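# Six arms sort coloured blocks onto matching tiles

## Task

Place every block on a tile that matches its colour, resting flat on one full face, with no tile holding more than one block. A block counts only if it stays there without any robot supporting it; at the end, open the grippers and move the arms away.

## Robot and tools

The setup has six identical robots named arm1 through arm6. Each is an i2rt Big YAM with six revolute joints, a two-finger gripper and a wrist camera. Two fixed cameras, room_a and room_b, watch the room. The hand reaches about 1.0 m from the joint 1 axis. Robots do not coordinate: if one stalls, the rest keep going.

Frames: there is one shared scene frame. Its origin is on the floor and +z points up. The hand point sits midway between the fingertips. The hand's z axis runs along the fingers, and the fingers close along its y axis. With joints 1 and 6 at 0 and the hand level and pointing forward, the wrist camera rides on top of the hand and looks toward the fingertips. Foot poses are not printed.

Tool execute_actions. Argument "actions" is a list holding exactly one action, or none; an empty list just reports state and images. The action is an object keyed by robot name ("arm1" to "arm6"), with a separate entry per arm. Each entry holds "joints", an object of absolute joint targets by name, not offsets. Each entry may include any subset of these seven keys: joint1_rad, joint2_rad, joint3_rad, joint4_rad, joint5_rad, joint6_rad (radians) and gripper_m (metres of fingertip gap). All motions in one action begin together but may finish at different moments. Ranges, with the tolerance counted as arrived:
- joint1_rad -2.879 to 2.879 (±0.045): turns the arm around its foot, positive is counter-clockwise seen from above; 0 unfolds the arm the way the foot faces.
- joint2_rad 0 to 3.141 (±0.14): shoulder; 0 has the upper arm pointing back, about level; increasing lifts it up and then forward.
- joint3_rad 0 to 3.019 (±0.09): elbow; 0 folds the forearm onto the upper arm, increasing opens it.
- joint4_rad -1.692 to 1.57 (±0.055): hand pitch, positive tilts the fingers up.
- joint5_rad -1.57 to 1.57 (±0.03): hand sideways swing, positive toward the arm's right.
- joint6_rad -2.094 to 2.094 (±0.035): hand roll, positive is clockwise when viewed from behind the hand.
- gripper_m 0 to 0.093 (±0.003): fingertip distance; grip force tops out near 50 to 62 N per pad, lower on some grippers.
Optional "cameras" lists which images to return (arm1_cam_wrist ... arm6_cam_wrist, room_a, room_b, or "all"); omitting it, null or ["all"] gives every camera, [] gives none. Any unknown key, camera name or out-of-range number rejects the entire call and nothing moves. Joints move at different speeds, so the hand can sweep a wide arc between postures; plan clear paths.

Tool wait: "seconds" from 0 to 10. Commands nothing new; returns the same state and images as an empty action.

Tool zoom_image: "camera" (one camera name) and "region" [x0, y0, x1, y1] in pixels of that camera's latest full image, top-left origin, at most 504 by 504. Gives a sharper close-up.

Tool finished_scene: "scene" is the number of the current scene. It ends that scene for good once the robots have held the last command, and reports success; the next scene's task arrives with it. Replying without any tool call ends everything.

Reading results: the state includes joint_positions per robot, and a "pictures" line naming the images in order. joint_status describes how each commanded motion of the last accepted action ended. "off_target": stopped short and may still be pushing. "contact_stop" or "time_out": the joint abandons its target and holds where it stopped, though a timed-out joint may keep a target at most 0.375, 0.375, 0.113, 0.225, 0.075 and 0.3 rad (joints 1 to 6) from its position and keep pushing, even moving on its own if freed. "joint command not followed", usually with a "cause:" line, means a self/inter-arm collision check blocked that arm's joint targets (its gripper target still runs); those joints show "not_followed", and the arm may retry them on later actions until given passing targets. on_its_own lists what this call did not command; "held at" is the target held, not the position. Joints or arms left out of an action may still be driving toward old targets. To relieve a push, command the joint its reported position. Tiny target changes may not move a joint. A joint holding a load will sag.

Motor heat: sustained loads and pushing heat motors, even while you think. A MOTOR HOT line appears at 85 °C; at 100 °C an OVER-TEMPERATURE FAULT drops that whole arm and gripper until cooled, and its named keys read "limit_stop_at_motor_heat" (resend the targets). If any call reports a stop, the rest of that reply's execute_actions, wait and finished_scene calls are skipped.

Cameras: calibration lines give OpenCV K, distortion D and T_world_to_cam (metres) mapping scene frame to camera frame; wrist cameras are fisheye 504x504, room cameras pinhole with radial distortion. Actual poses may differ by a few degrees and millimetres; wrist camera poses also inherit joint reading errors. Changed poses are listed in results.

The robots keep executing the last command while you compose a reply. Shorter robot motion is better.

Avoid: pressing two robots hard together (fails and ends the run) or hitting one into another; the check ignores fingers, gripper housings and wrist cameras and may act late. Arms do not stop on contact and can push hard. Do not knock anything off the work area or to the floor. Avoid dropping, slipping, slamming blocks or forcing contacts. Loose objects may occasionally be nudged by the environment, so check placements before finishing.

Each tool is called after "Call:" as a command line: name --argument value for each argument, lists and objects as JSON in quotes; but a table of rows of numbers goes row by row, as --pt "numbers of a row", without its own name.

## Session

Call:
execute_actions --actions '[]'

Scene clock: 0.00 s.
Motor temperatures (°C, as the motors report them): arm1=[20 28 31 22 21 21] | arm2=[20 28 29 20 21 23] | arm3=[23 24 32 23 22 22] | arm4=[22 25 26 21 22 21] | arm5=[22 23 30 21 20 20] | arm6=[23 23 30 20 23 20]
arm1.joint_positions: joint1_rad=-0.061 joint2_rad=+0.571 joint3_rad=+1.485 joint4_rad=-1.306 joint5_rad=+0.102 joint6_rad=-0.075 gripper_m=+0.094
arm1.joint_status: not commanded
arm1.hand: x=-0.5195 y=+0.1691 z=+1.2730 quat_wxyz=(-0.315, -0.631, -0.542, +0.456) (m; scene frame)
arm2.joint_positions: joint1_rad=-0.663 joint2_rad=+0.625 joint3_rad=+1.454 joint4_rad=-1.296 joint5_rad=-0.272 joint6_rad=+0.336 gripper_m=+0.095
arm2.joint_status: not commanded
arm2.hand: x=+0.6900 y=+1.0223 z=+1.2756 quat_wxyz=(-0.345, +0.327, -0.783, -0.402) (m; scene frame)
arm3.joint_positions: joint1_rad=+0.861 joint2_rad=+0.267 joint3_rad=+1.340 joint4_rad=-1.259 joint5_rad=-0.046 joint6_rad=+0.042 gripper_m=+0.095
arm3.joint_status: not commanded
arm3.hand: x=-0.5100 y=-0.7817 z=+1.2124 quat_wxyz=(-0.505, +0.443, -0.630, -0.390) (m; scene frame)
arm4.joint_positions: joint1_rad=-0.351 joint2_rad=+0.625 joint3_rad=+1.456 joint4_rad=-1.370 joint5_rad=+0.072 joint6_rad=-0.564 gripper_m=+0.094
arm4.joint_status: not commanded
arm4.hand: x=-1.4128 y=+1.1184 z=+1.2988 quat_wxyz=(-0.473, +0.681, -0.539, -0.150) (m; scene frame)
arm5.joint_positions: joint1_rad=+0.746 joint2_rad=+0.254 joint3_rad=+1.445 joint4_rad=-1.339 joint5_rad=-0.207 joint6_rad=+0.470 gripper_m=+0.095
arm5.joint_status: not commanded
arm5.hand: x=+1.7811 y=+0.5083 z=+1.2725 quat_wxyz=(-0.650, -0.417, -0.632, +0.065) (m; scene frame)
arm6.joint_positions: joint1_rad=-0.103 joint2_rad=+0.517 joint3_rad=+1.342 joint4_rad=-1.333 joint5_rad=-0.278 joint6_rad=+0.157 gripper_m=+0.094
arm6.joint_status: not commanded
arm6.hand: x=+0.1173 y=-1.9191 z=+1.2354 quat_wxyz=(-0.370, -0.751, -0.412, +0.359) (m; scene frame)
pictures: arm1_cam_wrist, arm2_cam_wrist, arm3_cam_wrist, arm4_cam_wrist, arm5_cam_wrist, arm6_cam_wrist, room_a, room_b
camera_calibration (this result's frames):
arm1_cam_wrist: T_world_to_cam=[[-0.971768, 0.20896, 0.109553, -0.680655], [0.125256, 0.850408, -0.510996, 0.57379], [-0.199942, -0.482848, -0.852573, 1.1895], [0, 0, 0, 1]] pos_world=[-0.495479, 0.228621, 1.38191]
arm2_cam_wrist: T_world_to_cam=[[0.792936, -0.458273, -0.401544, 0.434409], [-0.601445, -0.694206, -0.395401, 1.63344], [-0.097553, 0.555034, -0.826087, 0.679824], [0, 0, 0, 1]] pos_world=[0.704282, 0.955695, 1.38189]
arm3_cam_wrist: T_world_to_cam=[[0.955943, -0.291478, -0.0348365, 0.303626], [-0.232213, -0.67825, -0.697176, 0.198555], [0.179583, 0.67455, -0.716053, 1.6115], [0, 0, 0, 1]] pos_world=[-0.533541, -0.863866, 1.30292]
arm4_cam_wrist: T_world_to_cam=[[0.87661, -0.0278419, 0.480396, 0.645835], [0.12478, -0.951024, -0.282813, 1.61022], [0.464742, 0.30786, -0.830203, 1.51676], [0, 0, 0, 1]] pos_world=[-1.47197, 1.08239, 1.40435]
arm5_cam_wrist: T_world_to_cam=[[-0.624863, -0.638646, -0.449086, 2.00619], [-0.289391, 0.723697, -0.62651, 0.94404], [0.72512, -0.261521, -0.63703, -0.224331], [0, 0, 0, 1]] pos_world=[1.68946, 0.53938, 1.3495]
arm6_cam_wrist: T_world_to_cam=[[-0.878588, 0.388009, -0.278448, 1.19499], [0.472096, 0.793719, -0.383583, 1.94353], [0.0721756, -0.468466, -0.880529, 0.300532], [0, 0, 0, 1]] pos_world=[0.110683, -1.86549, 1.34288]
Images, in order (width x height): arm1_cam_wrist 504x504, arm2_cam_wrist 504x504, arm3_cam_wrist 504x504, arm4_cam_wrist 504x504, arm5_cam_wrist 504x504, arm6_cam_wrist 504x504, room_a 504x504, room_b 504x504.

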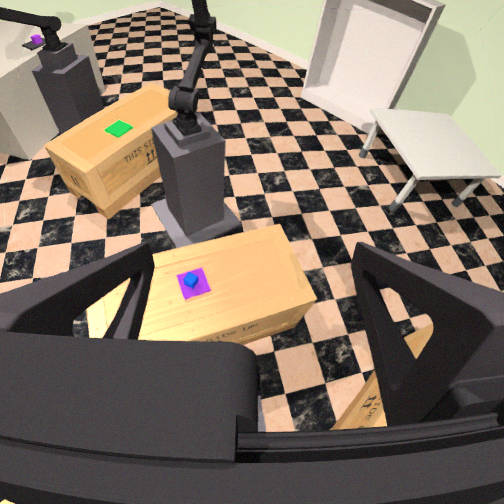

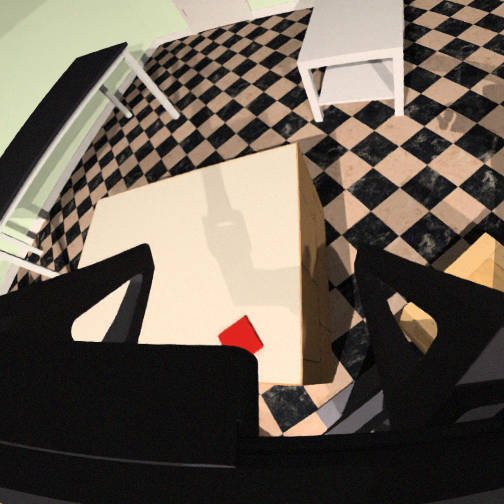

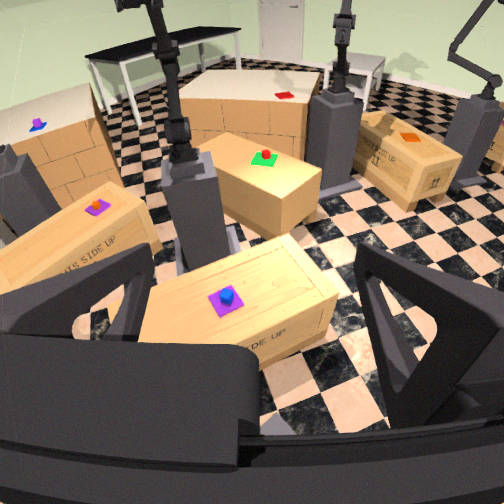

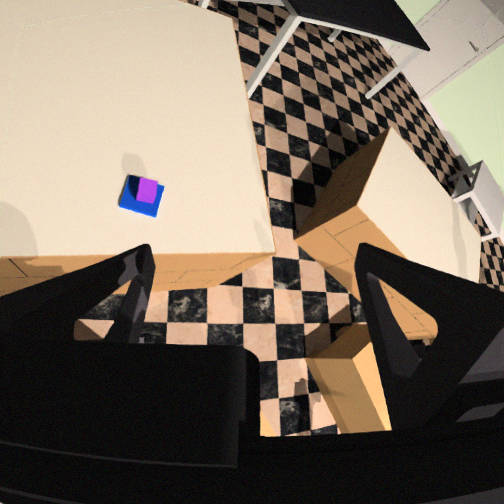

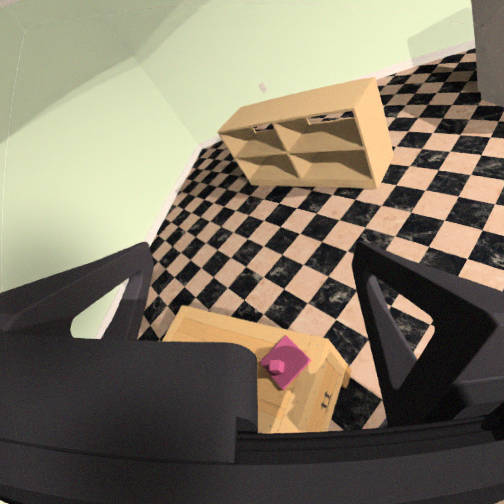

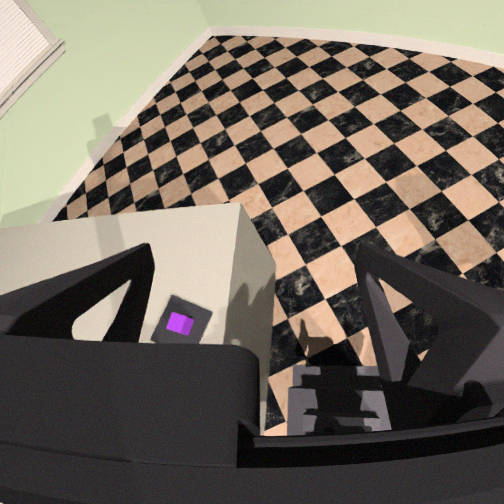

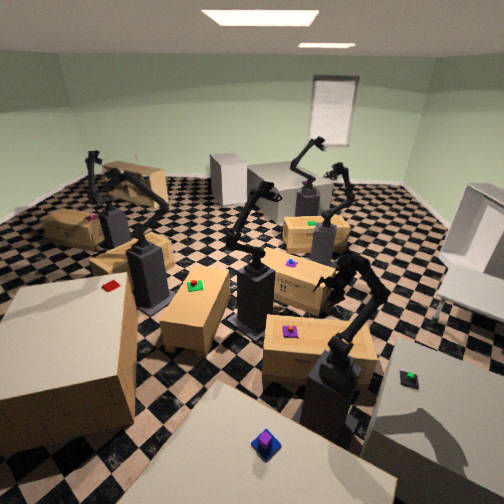

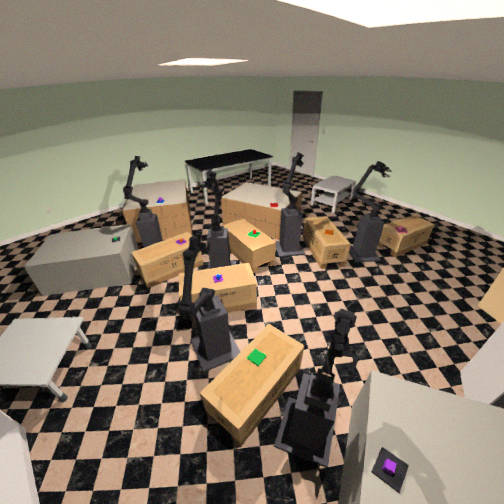

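Call:
zoom_image --camera "arm3_cam_wrist" --region '[0, 80, 252, 332]'

Call:
zoom_image --camera "arm3_cam_wrist" --region '[200, 60, 504, 250]'

Call:
zoom_image --camera "room_a" --region '[200, 230, 452, 482]'

Call:
zoom_image --camera "room_b" --region '[90, 170, 450, 330]'

Call:
zoom_image --camera "arm5_cam_wrist" --region '[220, 310, 346, 436]'

Region (0, 80, 252, 332) of arm3_cam_wrist's 504x504 image, scaled by 2.000, with more detail than that image has.

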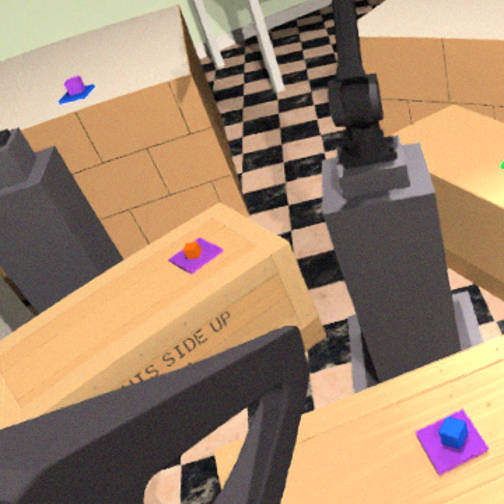

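Region (200, 60, 504, 250) of arm3_cam_wrist's 504x504 image, scaled by 1.658, with more detail than that image has; it fills the top 315 rows of this view, and the rest is white.

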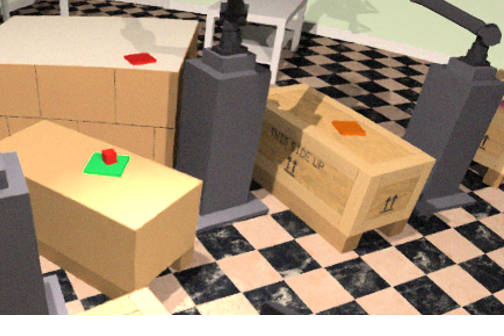

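Region (200, 230, 452, 482) of room_a's 504x504 image, scaled by 2.000, with more detail than that image has.

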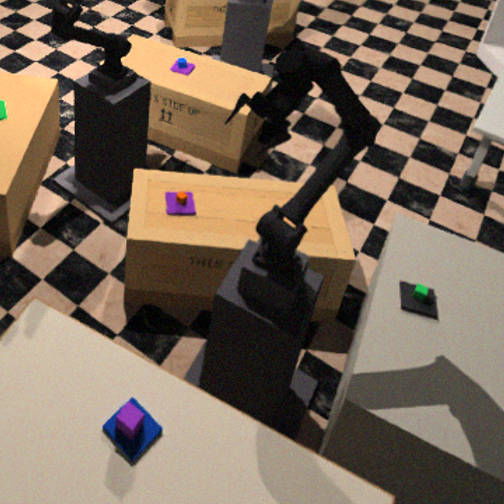

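Region (90, 170, 450, 330) of room_b's 504x504 image, scaled by 1.400, with more detail than that image has.

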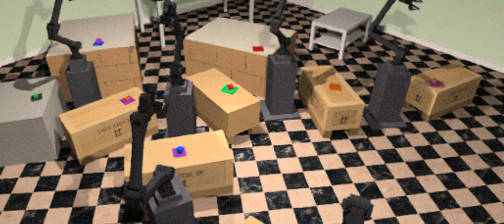

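Region (220, 310, 346, 436) of arm5_cam_wrist's 504x504 image, scaled by 4.000, with more detail than that image has.

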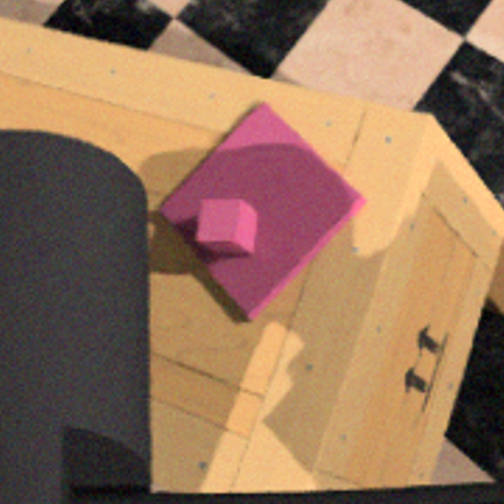

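Call:
execute_actions --actions '[{"arm1":{"joints":{"joint1_rad":0.074,"joint2_rad":2.19,"joint3_rad":1.52,"joint4_rad":-0.87,"joint5_rad":0,"joint6_rad":0}},"arm2":{"joints":{"joint1_rad":1.648,"joint2_rad":1.93,"joint3_rad":1.457,"joint4_rad":-1.08,"joint5_rad":0,"joint6_rad":0}},"arm3":{"joints":{"joint1_rad":-1.52,"joint5_rad":0,"joint6_rad":0}},"arm4":{"joints":{"joint1_rad":2.257,"joint2_rad":1.85,"joint3_rad":1.18,"joint4_rad":-0.88,"joint5_rad":0,"joint6_rad":0}},"arm5":{"joints":{"joint1_rad":1.623,"joint2_rad":1.975,"joint3_rad":1.28,"joint4_rad":-0.855,"joint5_rad":0,"joint6_rad":0}},"arm6":{"joints":{"joint1_rad":0.979,"joint2_rad":1.65,"joint3_rad":1.314,"joint4_rad":-1.22,"joint5_rad":0,"joint6_rad":0}}}]' --cameras '["arm1_cam_wrist","arm2_cam_wrist","arm3_cam_wrist","arm4_cam_wrist","arm5_cam_wrist","arm6_cam_wrist"]'

Scene clock: 122.43 s.
Motor temperatures (°C, as the motors report them): arm1=[20 27 38 23 21 21] | arm2=[20 27 35 20 21 23] | arm3=[23 24 35 23 22 22] | arm4=[22 25 30 21 22 21] | arm5=[22 24 32 21 20 20] | arm6=[23 23 34 20 23 20]
arm1.joint_positions: joint1_rad=+0.063 joint2_rad=+2.199 joint3_rad=+1.502 joint4_rad=-0.874 joint5_rad=+0.002 joint6_rad=-0.015 gripper_m=+0.094
arm1.joint_status: all done
arm1.hand: x=-0.4809 y=-0.2265 z=+0.5772 quat_wxyz=(-0.002, -0.711, -0.703, -0.004) (m; scene frame)
arm2.joint_positions: joint1_rad=+1.657 joint2_rad=+1.943 joint3_rad=+1.454 joint4_rad=-1.082 joint5_rad=-0.001 joint6_rad=+0.006 gripper_m=+0.095
arm2.joint_status: all done
arm2.hand: x=+0.0429 y=+0.7317 z=+0.7289 quat_wxyz=(+0.004, +0.998, +0.065, +0.000) (m; scene frame)
arm3.joint_positions: joint1_rad=-1.514 joint2_rad=+0.267 joint3_rad=+1.340 joint4_rad=-1.259 joint5_rad=-0.001 joint6_rad=+0.014 gripper_m=+0.095
arm3.joint_status: all done
arm3.hand: x=-0.4965 y=-0.9670 z=+1.2128 quat_wxyz=(-0.540, -0.423, -0.641, +0.342) (m; scene frame)
arm4.joint_positions: joint1_rad=+2.264 joint2_rad=+1.847 joint3_rad=+1.183 joint4_rad=-0.887 joint5_rad=-0.001 joint6_rad=-0.012 gripper_m=+0.094
arm4.joint_status: all done
arm4.hand: x=-1.8532 y=+0.5719 z=+0.7302 quat_wxyz=(-0.002, +0.926, +0.376, -0.012) (m; scene frame)
arm5.joint_positions: joint1_rad=+1.630 joint2_rad=+1.959 joint3_rad=+1.282 joint4_rad=-0.865 joint5_rad=+0.001 joint6_rad=+0.015 gripper_m=+0.095
arm5.joint_status: all done
arm5.hand: x=+2.2453 y=+0.5166 z=+0.6265 quat_wxyz=(-0.008, -0.011, -1.000, +0.006) (m; scene frame)
arm6.joint_positions: joint1_rad=+0.984 joint2_rad=+1.651 joint3_rad=+1.298 joint4_rad=-1.221 joint5_rad=+0.001 joint6_rad=+0.010 gripper_m=+0.094
arm6.joint_status: all done
arm6.hand: x=+0.4131 y=-2.1469 z=+0.8158 quat_wxyz=(+0.006, -0.511, -0.860, +0.000) (m; scene frame)
pictures: arm1_cam_wrist, arm2_cam_wrist, arm3_cam_wrist, arm4_cam_wrist, arm5_cam_wrist, arm6_cam_wrist
camera_calibration (this result's frames):
arm1_cam_wrist: T_world_to_cam=[[-0.999964, -0.000704359, -0.00845188, -0.477147], [-0.00559021, 0.804168, 0.594375, -0.16163], [0.00637808, 0.594401, -0.804143, 0.728263], [0, 0, 0, 1]] pos_world=[-0.482678, -0.303239, 0.677664]
arm2_cam_wrist: T_world_to_cam=[[-0.134387, 0.990849, -0.0125806, -0.709275], [0.801301, 0.11613, 0.586882, -0.542668], [0.582973, 0.0687883, -0.809574, 0.640917], [0, 0, 0, 1]] pos_world=[-0.0341146, 0.721716, 0.828429]
arm3_cam_wrist: T_world_to_cam=[[-0.907938, -0.418989, -0.00978849, -0.842424], [-0.292836, 0.650931, -0.700383, 1.33545], [0.299825, -0.633038, -0.7137, 0.526728], [0, 0, 0, 1]] pos_world=[-0.531727, -0.888812, 1.303]
arm4_cam_wrist: T_world_to_cam=[[-0.696651, 0.71732, 0.0113867, -1.70939], [0.595146, 0.568988, 0.567498, 0.366096], [0.400599, 0.402125, -0.823296, 1.23982], [0, 0, 0, 1]] pos_world=[-1.9054, 0.519317, 0.832443]
arm5_cam_wrist: T_world_to_cam=[[-0.011074, -0.999575, 0.0269589, 0.52154], [-0.822094, 0.0244492, 0.568827, 1.47604], [-0.569244, -0.0158635, -0.822015, 1.92497], [0, 0, 0, 1]] pos_world=[2.31499, 0.515767, 0.728686]
arm6_cam_wrist: T_world_to_cam=[[-0.887517, -0.460774, 0.000523945, -0.61976], [-0.363051, 0.699988, 0.614988, 1.15292], [-0.283737, 0.545622, -0.788536, 2.05216], [0, 0, 0, 1]] pos_world=[0.450796, -2.21231, 0.909493]
Images, in order (width x height): arm1_cam_wrist 504x504, arm2_cam_wrist 504x504, arm3_cam_wrist 504x504, arm4_cam_wrist 504x504, arm5_cam_wrist 504x504, arm6_cam_wrist 504x504.

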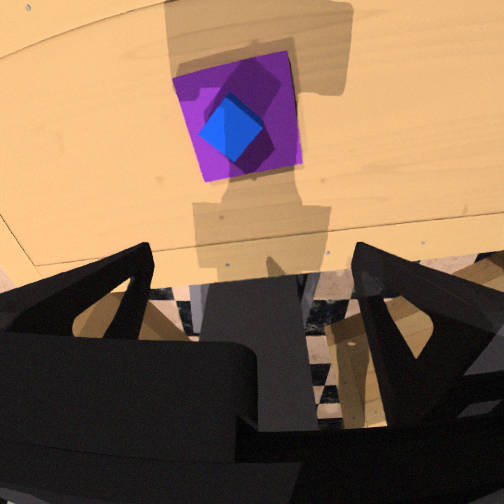

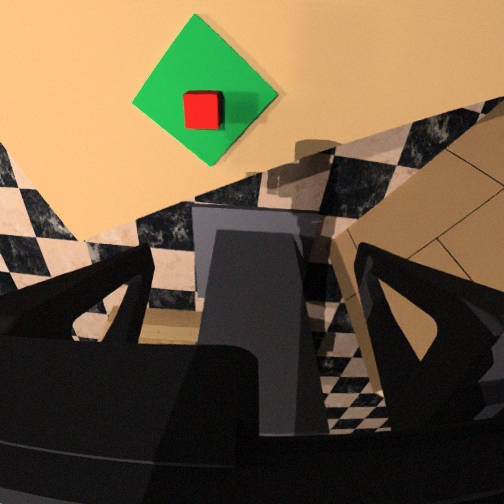

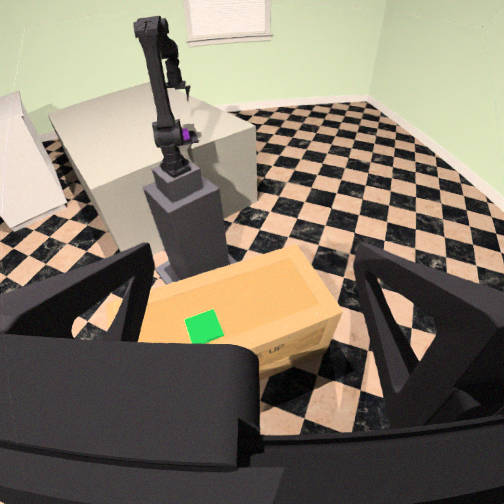

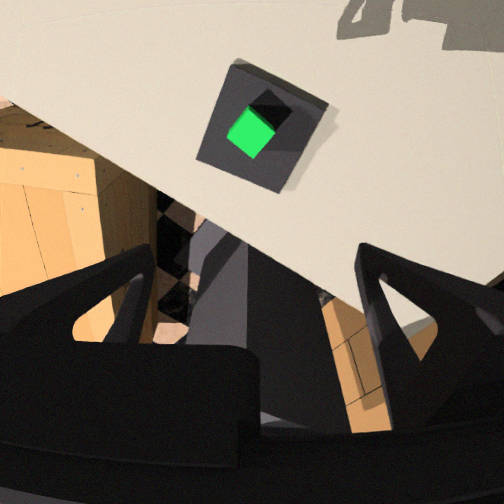

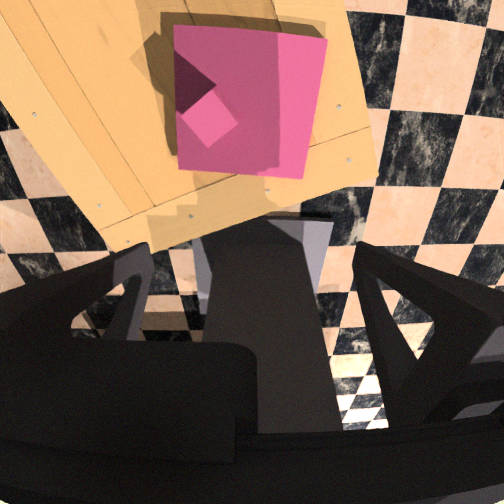

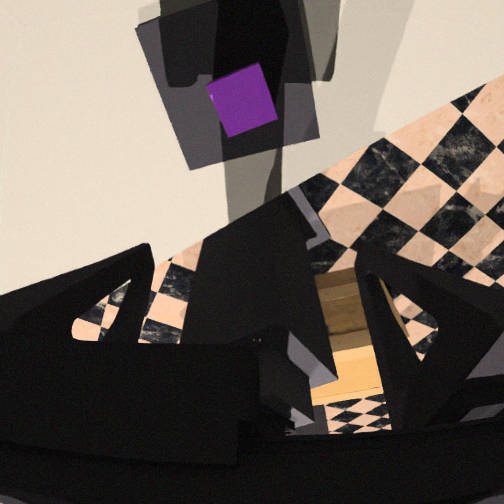

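Call:
zoom_image --camera "arm1_cam_wrist" --region '[160, 40, 328, 208]'

Call:
zoom_image --camera "arm4_cam_wrist" --region '[180, 40, 348, 208]'

Call:
zoom_image --camera "arm6_cam_wrist" --region '[160, 10, 328, 178]'

Call:
zoom_image --camera "arm2_cam_wrist" --region '[120, 5, 288, 173]'

Call:
zoom_image --camera "arm5_cam_wrist" --region '[160, 15, 328, 183]'

Region (160, 40, 328, 208) of arm1_cam_wrist's 504x504 image, scaled by 3.000, with more detail than that image has.

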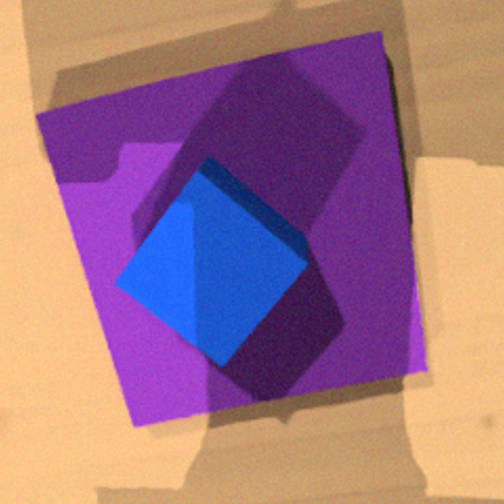

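Region (180, 40, 348, 208) of arm4_cam_wrist's 504x504 image, scaled by 3.000, with more detail than that image has.

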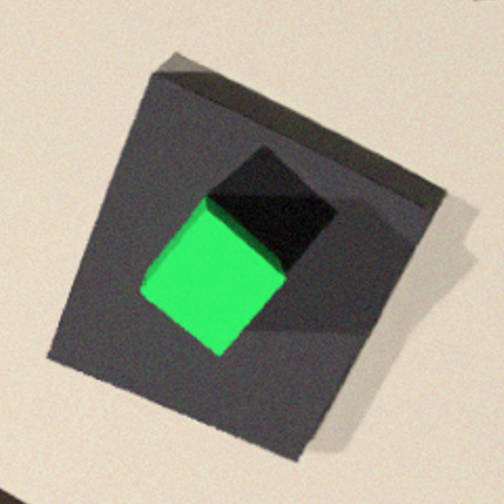

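Region (160, 10, 328, 178) of arm6_cam_wrist's 504x504 image, scaled by 3.000, with more detail than that image has.

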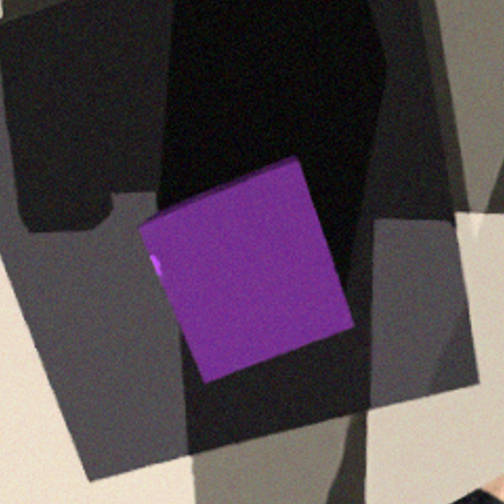

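Region (120, 5, 288, 173) of arm2_cam_wrist's 504x504 image, scaled by 3.000, with more detail than that image has.

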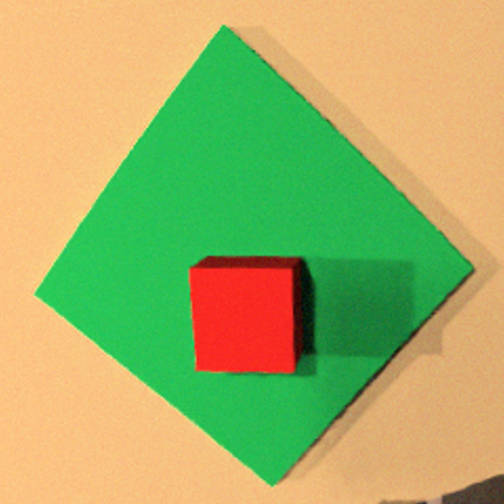

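Region (160, 15, 328, 183) of arm5_cam_wrist's 504x504 image, scaled by 3.000, with more detail than that image has.

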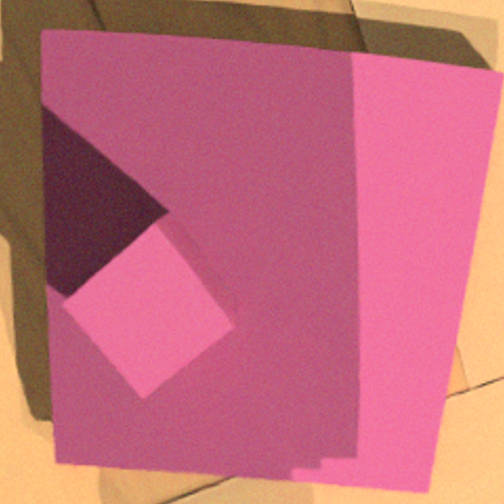

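Call:
execute_actions --actions '[{"arm1":{"joints":{"joint1_rad":0.10,"joint2_rad":2.523,"joint3_rad":1.679,"joint4_rad":-0.693,"joint6_rad":0.69}},"arm2":{"joints":{"joint1_rad":1.765,"joint2_rad":2.215,"joint3_rad":1.49,"joint4_rad":-0.82,"joint6_rad":0.125}},"arm3":{"joints":{"joint2_rad":0.9,"joint3_rad":1.45,"joint4_rad":-1.5}},"arm4":{"joints":{"joint1_rad":2.268,"joint2_rad":2.205,"joint3_rad":1.235,"joint4_rad":-0.575,"joint6_rad":0.70}},"arm5":{"joints":{"joint1_rad":1.70,"joint2_rad":2.25,"joint3_rad":1.38,"joint4_rad":-0.69,"joint6_rad":-0.61}},"arm6":{"joints":{"joint1_rad":1.015,"joint2_rad":2.0,"joint3_rad":1.24,"joint4_rad":-0.79,"joint6_rad":-0.355}}}]' --cameras '["arm1_cam_wrist","arm2_cam_wrist","arm3_cam_wrist","arm4_cam_wrist","arm5_cam_wrist","arm6_cam_wrist"]'

Scene clock: 236.37 s.
Motor temperatures (°C, as the motors report them): arm1=[20 32 38 22 21 21] | arm2=[20 33 34 20 21 23] | arm3=[23 23 35 23 22 22] | arm4=[22 27 29 21 22 21] | arm5=[22 28 32 21 20 20] | arm6=[23 25 35 20 23 20]
arm1.joint_positions: joint1_rad=+0.091 joint2_rad=+2.535 joint3_rad=+1.664 joint4_rad=-0.698 joint5_rad=+0.002 joint6_rad=+0.674 gripper_m=+0.094
arm1.joint_status: all done
arm1.hand: x=-0.4624 y=-0.2527 z=+0.4240 quat_wxyz=(-0.002, -0.901, -0.434, -0.004) (m; scene frame)
arm2.joint_positions: joint1_rad=+1.776 joint2_rad=+2.224 joint3_rad=+1.467 joint4_rad=-0.835 joint5_rad=+0.000 joint6_rad=+0.117 gripper_m=+0.095
arm2.joint_status: all done
arm2.hand: x=+0.0384 y=+0.6609 z=+0.5776 quat_wxyz=(+0.002, +0.998, +0.069, +0.011) (m; scene frame)
arm3.joint_positions: joint1_rad=-1.514 joint2_rad=+0.898 joint3_rad=+1.421 joint4_rad=-1.481 joint5_rad=-0.001 joint6_rad=+0.014 gripper_m=+0.095
arm3.joint_status: all done
arm3.hand: x=-0.4089 y=-1.1613 z=+1.0866 quat_wxyz=(-0.258, -0.524, -0.796, +0.161) (m; scene frame)
arm4.joint_positions: joint1_rad=+2.264 joint2_rad=+2.218 joint3_rad=+1.222 joint4_rad=-0.592 joint5_rad=-0.001 joint6_rad=+0.687 gripper_m=+0.094
arm4.joint_status: all done
arm4.hand: x=-1.8633 y=+0.5654 z=+0.5602 quat_wxyz=(-0.010, +0.999, +0.036, +0.002) (m; scene frame)
arm5.joint_positions: joint1_rad=+1.707 joint2_rad=+2.252 joint3_rad=+1.366 joint4_rad=-0.700 joint5_rad=+0.001 joint6_rad=-0.595 gripper_m=+0.095
arm5.joint_status: all done
arm5.hand: x=+2.2608 y=+0.5573 z=+0.4958 quat_wxyz=(+0.015, +0.327, -0.945, +0.002) (m; scene frame)
arm6.joint_positions: joint1_rad=+1.004 joint2_rad=+2.027 joint3_rad=+1.223 joint4_rad=-0.801 joint5_rad=+0.001 joint6_rad=-0.344 gripper_m=+0.094
arm6.joint_status: all done
arm6.hand: x=+0.4336 y=-2.1661 z=+0.6107 quat_wxyz=(+0.018, -0.343, -0.939, -0.011) (m; scene frame)
pictures: arm1_cam_wrist, arm2_cam_wrist, arm3_cam_wrist, arm4_cam_wrist, arm5_cam_wrist, arm6_cam_wrist
camera_calibration (this result's frames):
arm1_cam_wrist: T_world_to_cam=[[-0.78972, 0.613434, -0.00645939, -0.208417], [0.489329, 0.63623, 0.596463, 0.136155], [0.370001, 0.467878, -0.802614, 0.756068], [0, 0, 0, 1]] pos_world=[-0.510961, -0.312523, 0.524274]
arm2_cam_wrist: T_world_to_cam=[[-0.141496, 0.989894, -0.00941611, -0.642469], [0.787716, 0.118347, 0.604563, -0.453246], [0.599568, 0.0781258, -0.796501, 0.511532], [0, 0, 0, 1]] pos_world=[-0.0405759, 0.649653, 0.675403]
arm3_cam_wrist: T_world_to_cam=[[-0.910696, -0.412753, -0.0163992, -0.83223], [-0.412728, 0.91084, -0.00498434, 0.896327], [0.0169943, 0.00222918, -0.999853, 1.22045], [0, 0, 0, 1]] pos_world=[-0.40871, -1.16264, 1.21109]
arm4_cam_wrist: T_world_to_cam=[[-0.0709879, 0.997296, 0.0190204, -0.70655], [0.807111, 0.0462249, 0.588587, 1.15101], [0.586116, 0.0571341, -0.80821, 1.63875], [0, 0, 0, 1]] pos_world=[-1.93965, 0.557805, 0.660418]
arm5_cam_wrist: T_world_to_cam=[[0.625994, -0.779786, 0.00812603, -0.98753], [-0.623094, -0.493885, 0.606491, 1.38237], [-0.468919, -0.384723, -0.795049, 1.79233], [0, 0, 0, 1]] pos_world=[2.31999, 0.60222, 0.594618]
arm6_cam_wrist: T_world_to_cam=[[-0.658812, -0.752183, -0.0136808, -1.33197], [-0.583931, 0.499811, 0.639698, 0.947022], [-0.474332, 0.429429, -0.768505, 1.7254], [0, 0, 0, 1]] pos_world=[0.49389, -2.21615, 0.70195]
Images, in order (width x height): arm1_cam_wrist 504x504, arm2_cam_wrist 504x504, arm3_cam_wrist 504x504, arm4_cam_wrist 504x504, arm5_cam_wrist 504x504, arm6_cam_wrist 504x504.

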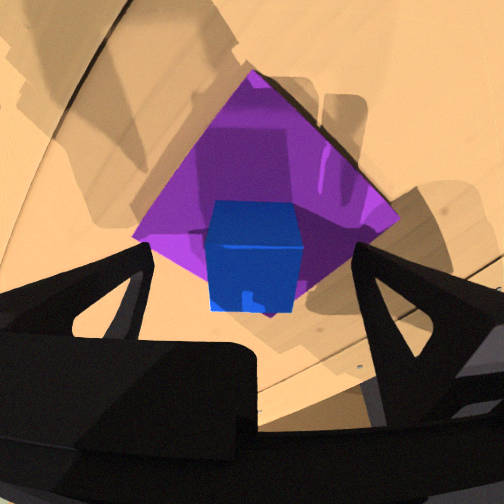

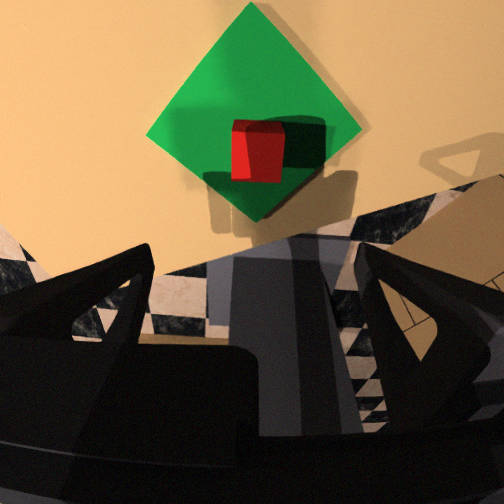

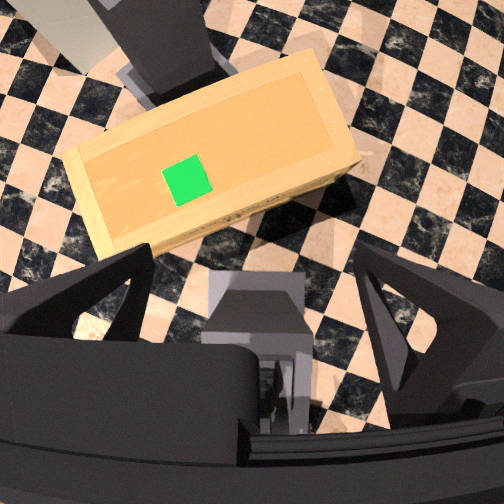

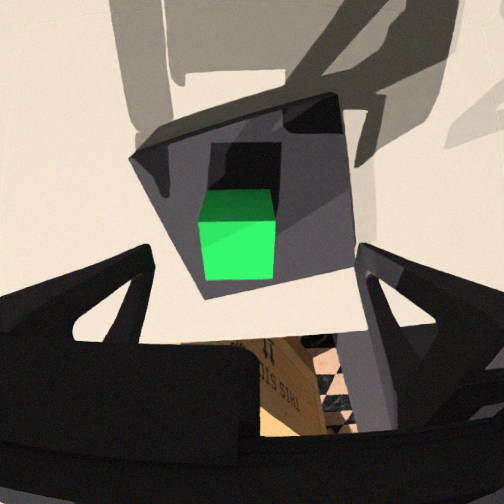

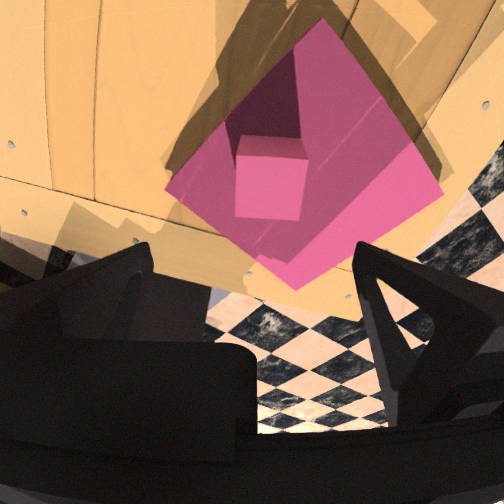

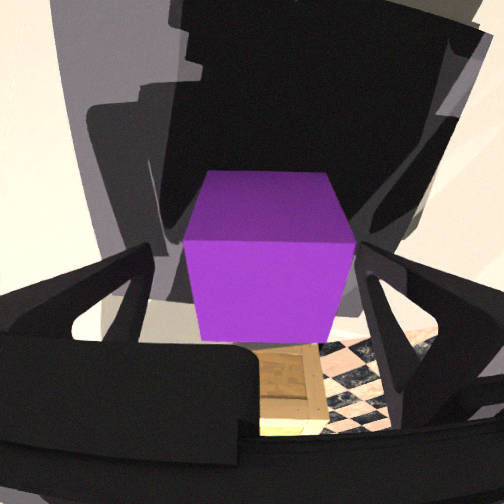

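Call:
execute_actions --actions '[{"arm1":{"joints":{"joint2_rad":2.552,"joint4_rad":-0.685,"gripper_m":0.026}},"arm2":{"joints":{"joint2_rad":2.45,"joint3_rad":1.51,"joint4_rad":-0.585,"joint6_rad":0.165}},"arm4":{"joints":{"joint1_rad":2.283,"joint2_rad":2.262,"joint3_rad":1.257,"joint4_rad":-0.535,"gripper_m":0.06}},"arm5":{"joints":{"joint1_rad":1.693,"joint2_rad":2.40,"joint3_rad":1.432,"joint4_rad":-0.565,"joint6_rad":-0.52}},"arm6":{"joints":{"gripper_m":0.037}}}]' --cameras '["arm1_cam_wrist","arm2_cam_wrist","arm4_cam_wrist","arm5_cam_wrist","arm6_cam_wrist"]'

Scene clock: 334.60 s.
Motor temperatures (°C, as the motors report them): arm1=[20 35 37 22 21 21] | arm2=[20 35 34 20 21 23] | arm3=[23 22 40 23 22 22] | arm4=[22 29 28 21 22 21] | arm5=[22 31 32 21 20 20] | arm6=[23 27 33 20 23 20]
arm1.joint_positions: joint1_rad=+0.091 joint2_rad=+2.535 joint3_rad=+1.664 joint4_rad=-0.696 joint5_rad=+0.002 joint6_rad=+0.675 gripper_m=+0.038
arm1.joint_status: gripper_m off_target (ended at +0.038, target +0.026); the others done
arm1.hand: x=-0.4624 y=-0.2529 z=+0.4238 quat_wxyz=(-0.003, -0.901, -0.433, -0.004) (m; scene frame)
arm2.joint_positions: joint1_rad=+1.776 joint2_rad=+2.462 joint3_rad=+1.494 joint4_rad=-0.600 joint5_rad=+0.000 joint6_rad=+0.157 gripper_m=+0.095
arm2.joint_status: all done
arm2.hand: x=+0.0405 y=+0.6605 z=+0.4511 quat_wxyz=(+0.004, +0.999, +0.049, -0.001) (m; scene frame)
arm3.joint_positions: joint1_rad=-1.514 joint2_rad=+0.898 joint3_rad=+1.421 joint4_rad=-1.481 joint5_rad=-0.001 joint6_rad=+0.014 gripper_m=+0.095
arm3.joint_status: not commanded
arm3.hand: x=-0.4089 y=-1.1613 z=+1.0866 quat_wxyz=(-0.258, -0.524, -0.796, +0.161) (m; scene frame)
arm4.joint_positions: joint1_rad=+2.279 joint2_rad=+2.234 joint3_rad=+1.234 joint4_rad=-0.551 joint5_rad=-0.001 joint6_rad=+0.688 gripper_m=+0.060
arm4.joint_status: all done
arm4.hand: x=-1.8664 y=+0.5518 z=+0.5546 quat_wxyz=(+0.002, +0.999, +0.043, -0.011) (m; scene frame)
arm5.joint_positions: joint1_rad=+1.700 joint2_rad=+2.382 joint3_rad=+1.415 joint4_rad=-0.578 joint5_rad=+0.001 joint6_rad=-0.535 gripper_m=+0.095
arm5.joint_status: all done
arm5.hand: x=+2.2758 y=+0.5536 z=+0.4373 quat_wxyz=(-0.005, +0.294, -0.956, +0.007) (m; scene frame)
arm6.joint_positions: joint1_rad=+1.004 joint2_rad=+2.027 joint3_rad=+1.223 joint4_rad=-0.801 joint5_rad=+0.001 joint6_rad=-0.345 gripper_m=+0.047
arm6.joint_status: gripper_m off_target (ended at +0.047, target +0.037)
arm6.hand: x=+0.4336 y=-2.1662 z=+0.6106 quat_wxyz=(+0.018, -0.342, -0.939, -0.011) (m; scene frame)
pictures: arm1_cam_wrist, arm2_cam_wrist, arm4_cam_wrist, arm5_cam_wrist, arm6_cam_wrist
camera_calibration (this result's frames):
arm1_cam_wrist: T_world_to_cam=[[-0.789009, 0.61434, -0.0071567, -0.207422], [0.490064, 0.636339, 0.595743, 0.137108], [0.370543, 0.466539, -0.803143, 0.756129], [0, 0, 0, 1]] pos_world=[-0.511028, -0.312584, 0.524114]
arm2_cam_wrist: T_world_to_cam=[[-0.102202, 0.994688, -0.0122351, -0.646455], [0.805805, 0.0899942, 0.585303, -0.351658], [0.583295, 0.04996, -0.810722, 0.435239], [0, 0, 0, 1]] pos_world=[-0.0365738, 0.652923, 0.550775]
arm4_cam_wrist: T_world_to_cam=[[-0.0853248, 0.996345, -0.00411178, -0.70655], [0.821403, 0.0726777, 0.565699, 1.18227], [0.56393, 0.0448907, -0.824601, 1.6113], [0, 0, 0, 1]] pos_world=[-1.94006, 0.54571, 0.656964]
arm5_cam_wrist: T_world_to_cam=[[0.571148, -0.820239, 0.031605, -0.862359], [-0.680048, -0.451265, 0.577837, 1.54396], [-0.459702, -0.351523, -0.81554, 1.72103], [0, 0, 0, 1]] pos_world=[2.33366, 0.594375, 0.538663]
arm6_cam_wrist: T_world_to_cam=[[-0.657939, -0.752954, -0.013246, -1.33438], [-0.584448, 0.499447, 0.63951, 0.946624], [-0.474906, 0.428501, -0.768668, 1.72378], [0, 0, 0, 1]] pos_world=[0.493948, -2.21615, 0.701965]
Images, in order (width x height): arm1_cam_wrist 504x504, arm2_cam_wrist 504x504, arm4_cam_wrist 504x504, arm5_cam_wrist 504x504, arm6_cam_wrist 504x504.

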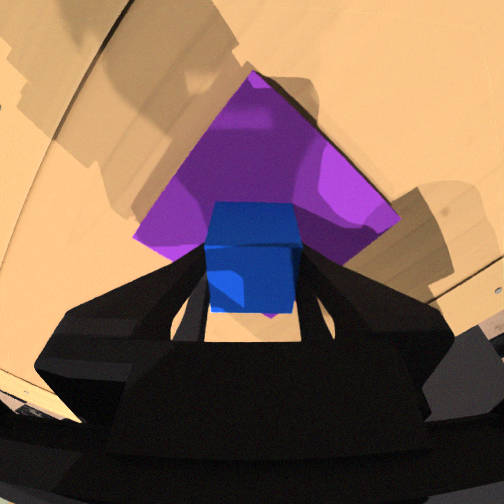

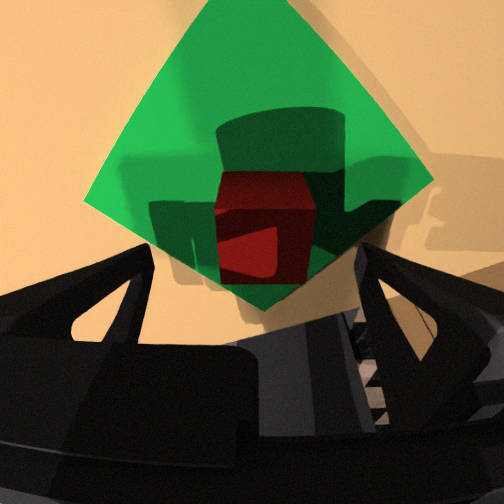

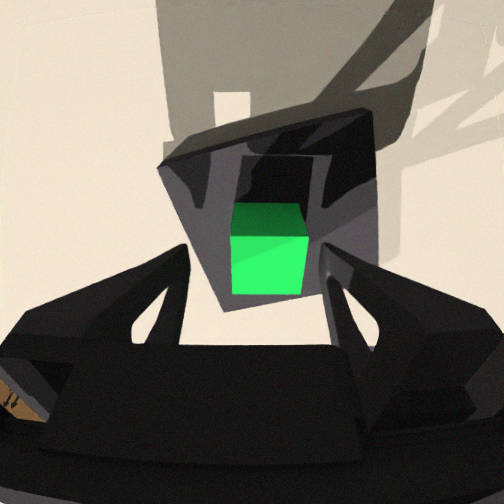

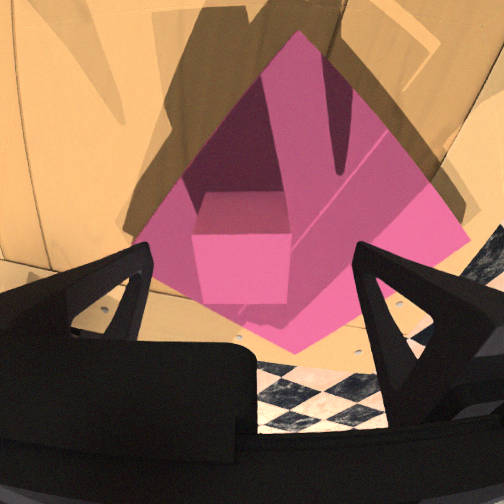

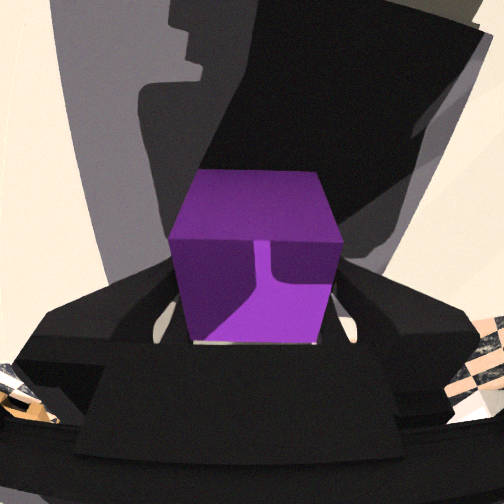

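Call:
execute_actions --actions '[{"arm1":{"joints":{"joint2_rad":2.583,"joint4_rad":-0.665,"gripper_m":0.056}},"arm2":{"joints":{"joint1_rad":1.76,"joint2_rad":2.545,"joint3_rad":1.55,"joint4_rad":-0.565}},"arm4":{"joints":{"joint2_rad":2.288}},"arm5":{"joints":{"joint2_rad":2.425,"gripper_m":0.065}},"arm6":{"joints":{"joint2_rad":1.72,"joint4_rad":-1.09}}}]' --cameras '["arm1_cam_wrist","arm2_cam_wrist","arm4_cam_wrist","arm5_cam_wrist"]'

Scene clock: 380.40 s.
Motor temperatures (°C, as the motors report them): arm1=[20 35 37 22 21 21] | arm2=[20 37 33 20 21 23] | arm3=[23 22 40 23 22 22] | arm4=[22 29 28 21 22 21] | arm5=[22 31 32 21 20 20] | arm6=[23 28 33 20 23 20]
arm1.joint_positions: joint1_rad=+0.091 joint2_rad=+2.572 joint3_rad=+1.664 joint4_rad=-0.672 joint5_rad=+0.001 joint6_rad=+0.678 gripper_m=+0.056
arm1.joint_status: all done
arm1.hand: x=-0.4620 y=-0.2444 z=+0.4019 quat_wxyz=(+0.003, -0.902, -0.432, -0.007) (m; scene frame)
arm2.joint_positions: joint1_rad=+1.773 joint2_rad=+2.549 joint3_rad=+1.529 joint4_rad=-0.576 joint5_rad=+0.000 joint6_rad=+0.158 gripper_m=+0.095
arm2.joint_status: all done
arm2.hand: x=+0.0489 y=+0.6641 z=+0.4102 quat_wxyz=(+0.001, +0.999, +0.047, +0.013) (m; scene frame)
arm3.joint_positions: joint1_rad=-1.514 joint2_rad=+0.898 joint3_rad=+1.421 joint4_rad=-1.481 joint5_rad=-0.001 joint6_rad=+0.014 gripper_m=+0.095
arm3.joint_status: not commanded
arm3.hand: x=-0.4089 y=-1.1613 z=+1.0866 quat_wxyz=(-0.258, -0.524, -0.796, +0.161) (m; scene frame)
arm4.joint_positions: joint1_rad=+2.279 joint2_rad=+2.265 joint3_rad=+1.234 joint4_rad=-0.551 joint5_rad=-0.001 joint6_rad=+0.688 gripper_m=+0.060
arm4.joint_status: all done
arm4.hand: x=-1.8598 y=+0.5586 z=+0.5393 quat_wxyz=(-0.008, +0.999, +0.043, +0.000) (m; scene frame)
arm5.joint_positions: joint1_rad=+1.700 joint2_rad=+2.382 joint3_rad=+1.415 joint4_rad=-0.578 joint5_rad=+0.001 joint6_rad=-0.534 gripper_m=+0.065
arm5.joint_status: all done
arm5.hand: x=+2.2758 y=+0.5536 z=+0.4373 quat_wxyz=(-0.005, +0.294, -0.956, +0.007) (m; scene frame)
arm6.joint_positions: joint1_rad=+1.004 joint2_rad=+1.714 joint3_rad=+1.223 joint4_rad=-1.082 joint5_rad=+0.001 joint6_rad=-0.345 gripper_m=+0.047
arm6.joint_status: all done
arm6.hand: x=+0.4214 y=-2.1436 z=+0.7608 quat_wxyz=(+0.006, -0.342, -0.940, +0.000) (m; scene frame)
pictures: arm1_cam_wrist, arm2_cam_wrist, arm4_cam_wrist, arm5_cam_wrist
camera_calibration (this result's frames):
arm1_cam_wrist: T_world_to_cam=[[-0.787449, 0.61638, -0.0000400655, -0.214123], [0.490991, 0.627299, 0.604503, 0.139216], [0.372629, 0.475995, -0.796603, 0.735022], [0, 0, 0, 1]] pos_world=[-0.510855, -0.305215, 0.501356]
arm2_cam_wrist: T_world_to_cam=[[-0.0987123, 0.995085, -0.00788155, -0.651973], [0.789543, 0.0831385, 0.608038, -0.338823], [0.605705, 0.053798, -0.793869, 0.386428], [0, 0, 0, 1]] pos_world=[-0.0309037, 0.656148, 0.507652]
arm4_cam_wrist: T_world_to_cam=[[-0.08506, 0.996259, 0.0152758, -0.722724], [0.80887, 0.0600923, 0.584909, 1.15829], [0.581803, 0.0621085, -0.810955, 1.6109], [0, 0, 0, 1]] pos_world=[-1.93561, 0.550365, 0.639914]
arm5_cam_wrist: T_world_to_cam=[[0.570835, -0.820457, 0.0316028, -0.861525], [-0.680222, -0.451009, 0.577831, 1.54422], [-0.459832, -0.351343, -0.815544, 1.72122], [0, 0, 0, 1]] pos_world=[2.33367, 0.594353, 0.538664]
Images, in order (width x height): arm1_cam_wrist 504x504, arm2_cam_wrist 504x504, arm4_cam_wrist 504x504, arm5_cam_wrist 504x504.

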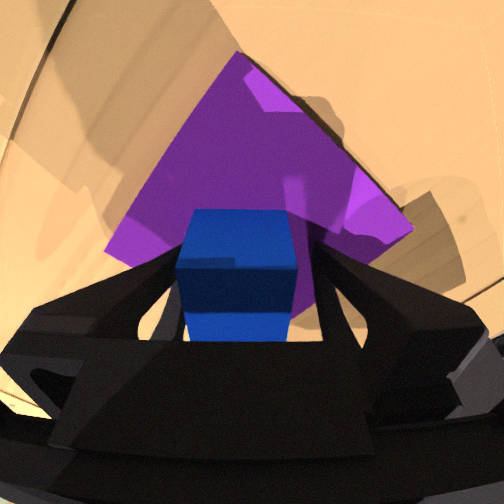

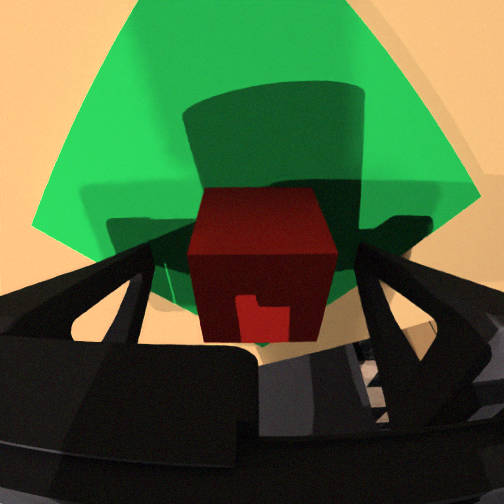

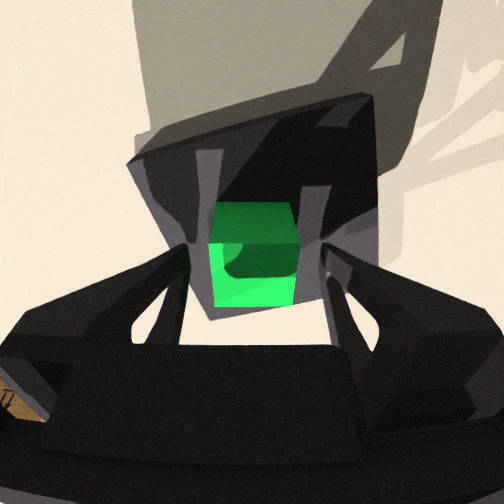

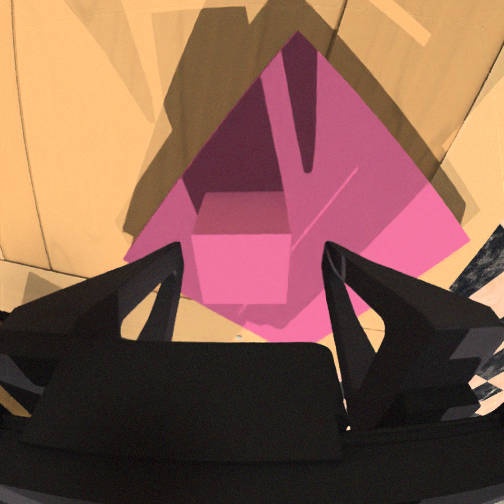

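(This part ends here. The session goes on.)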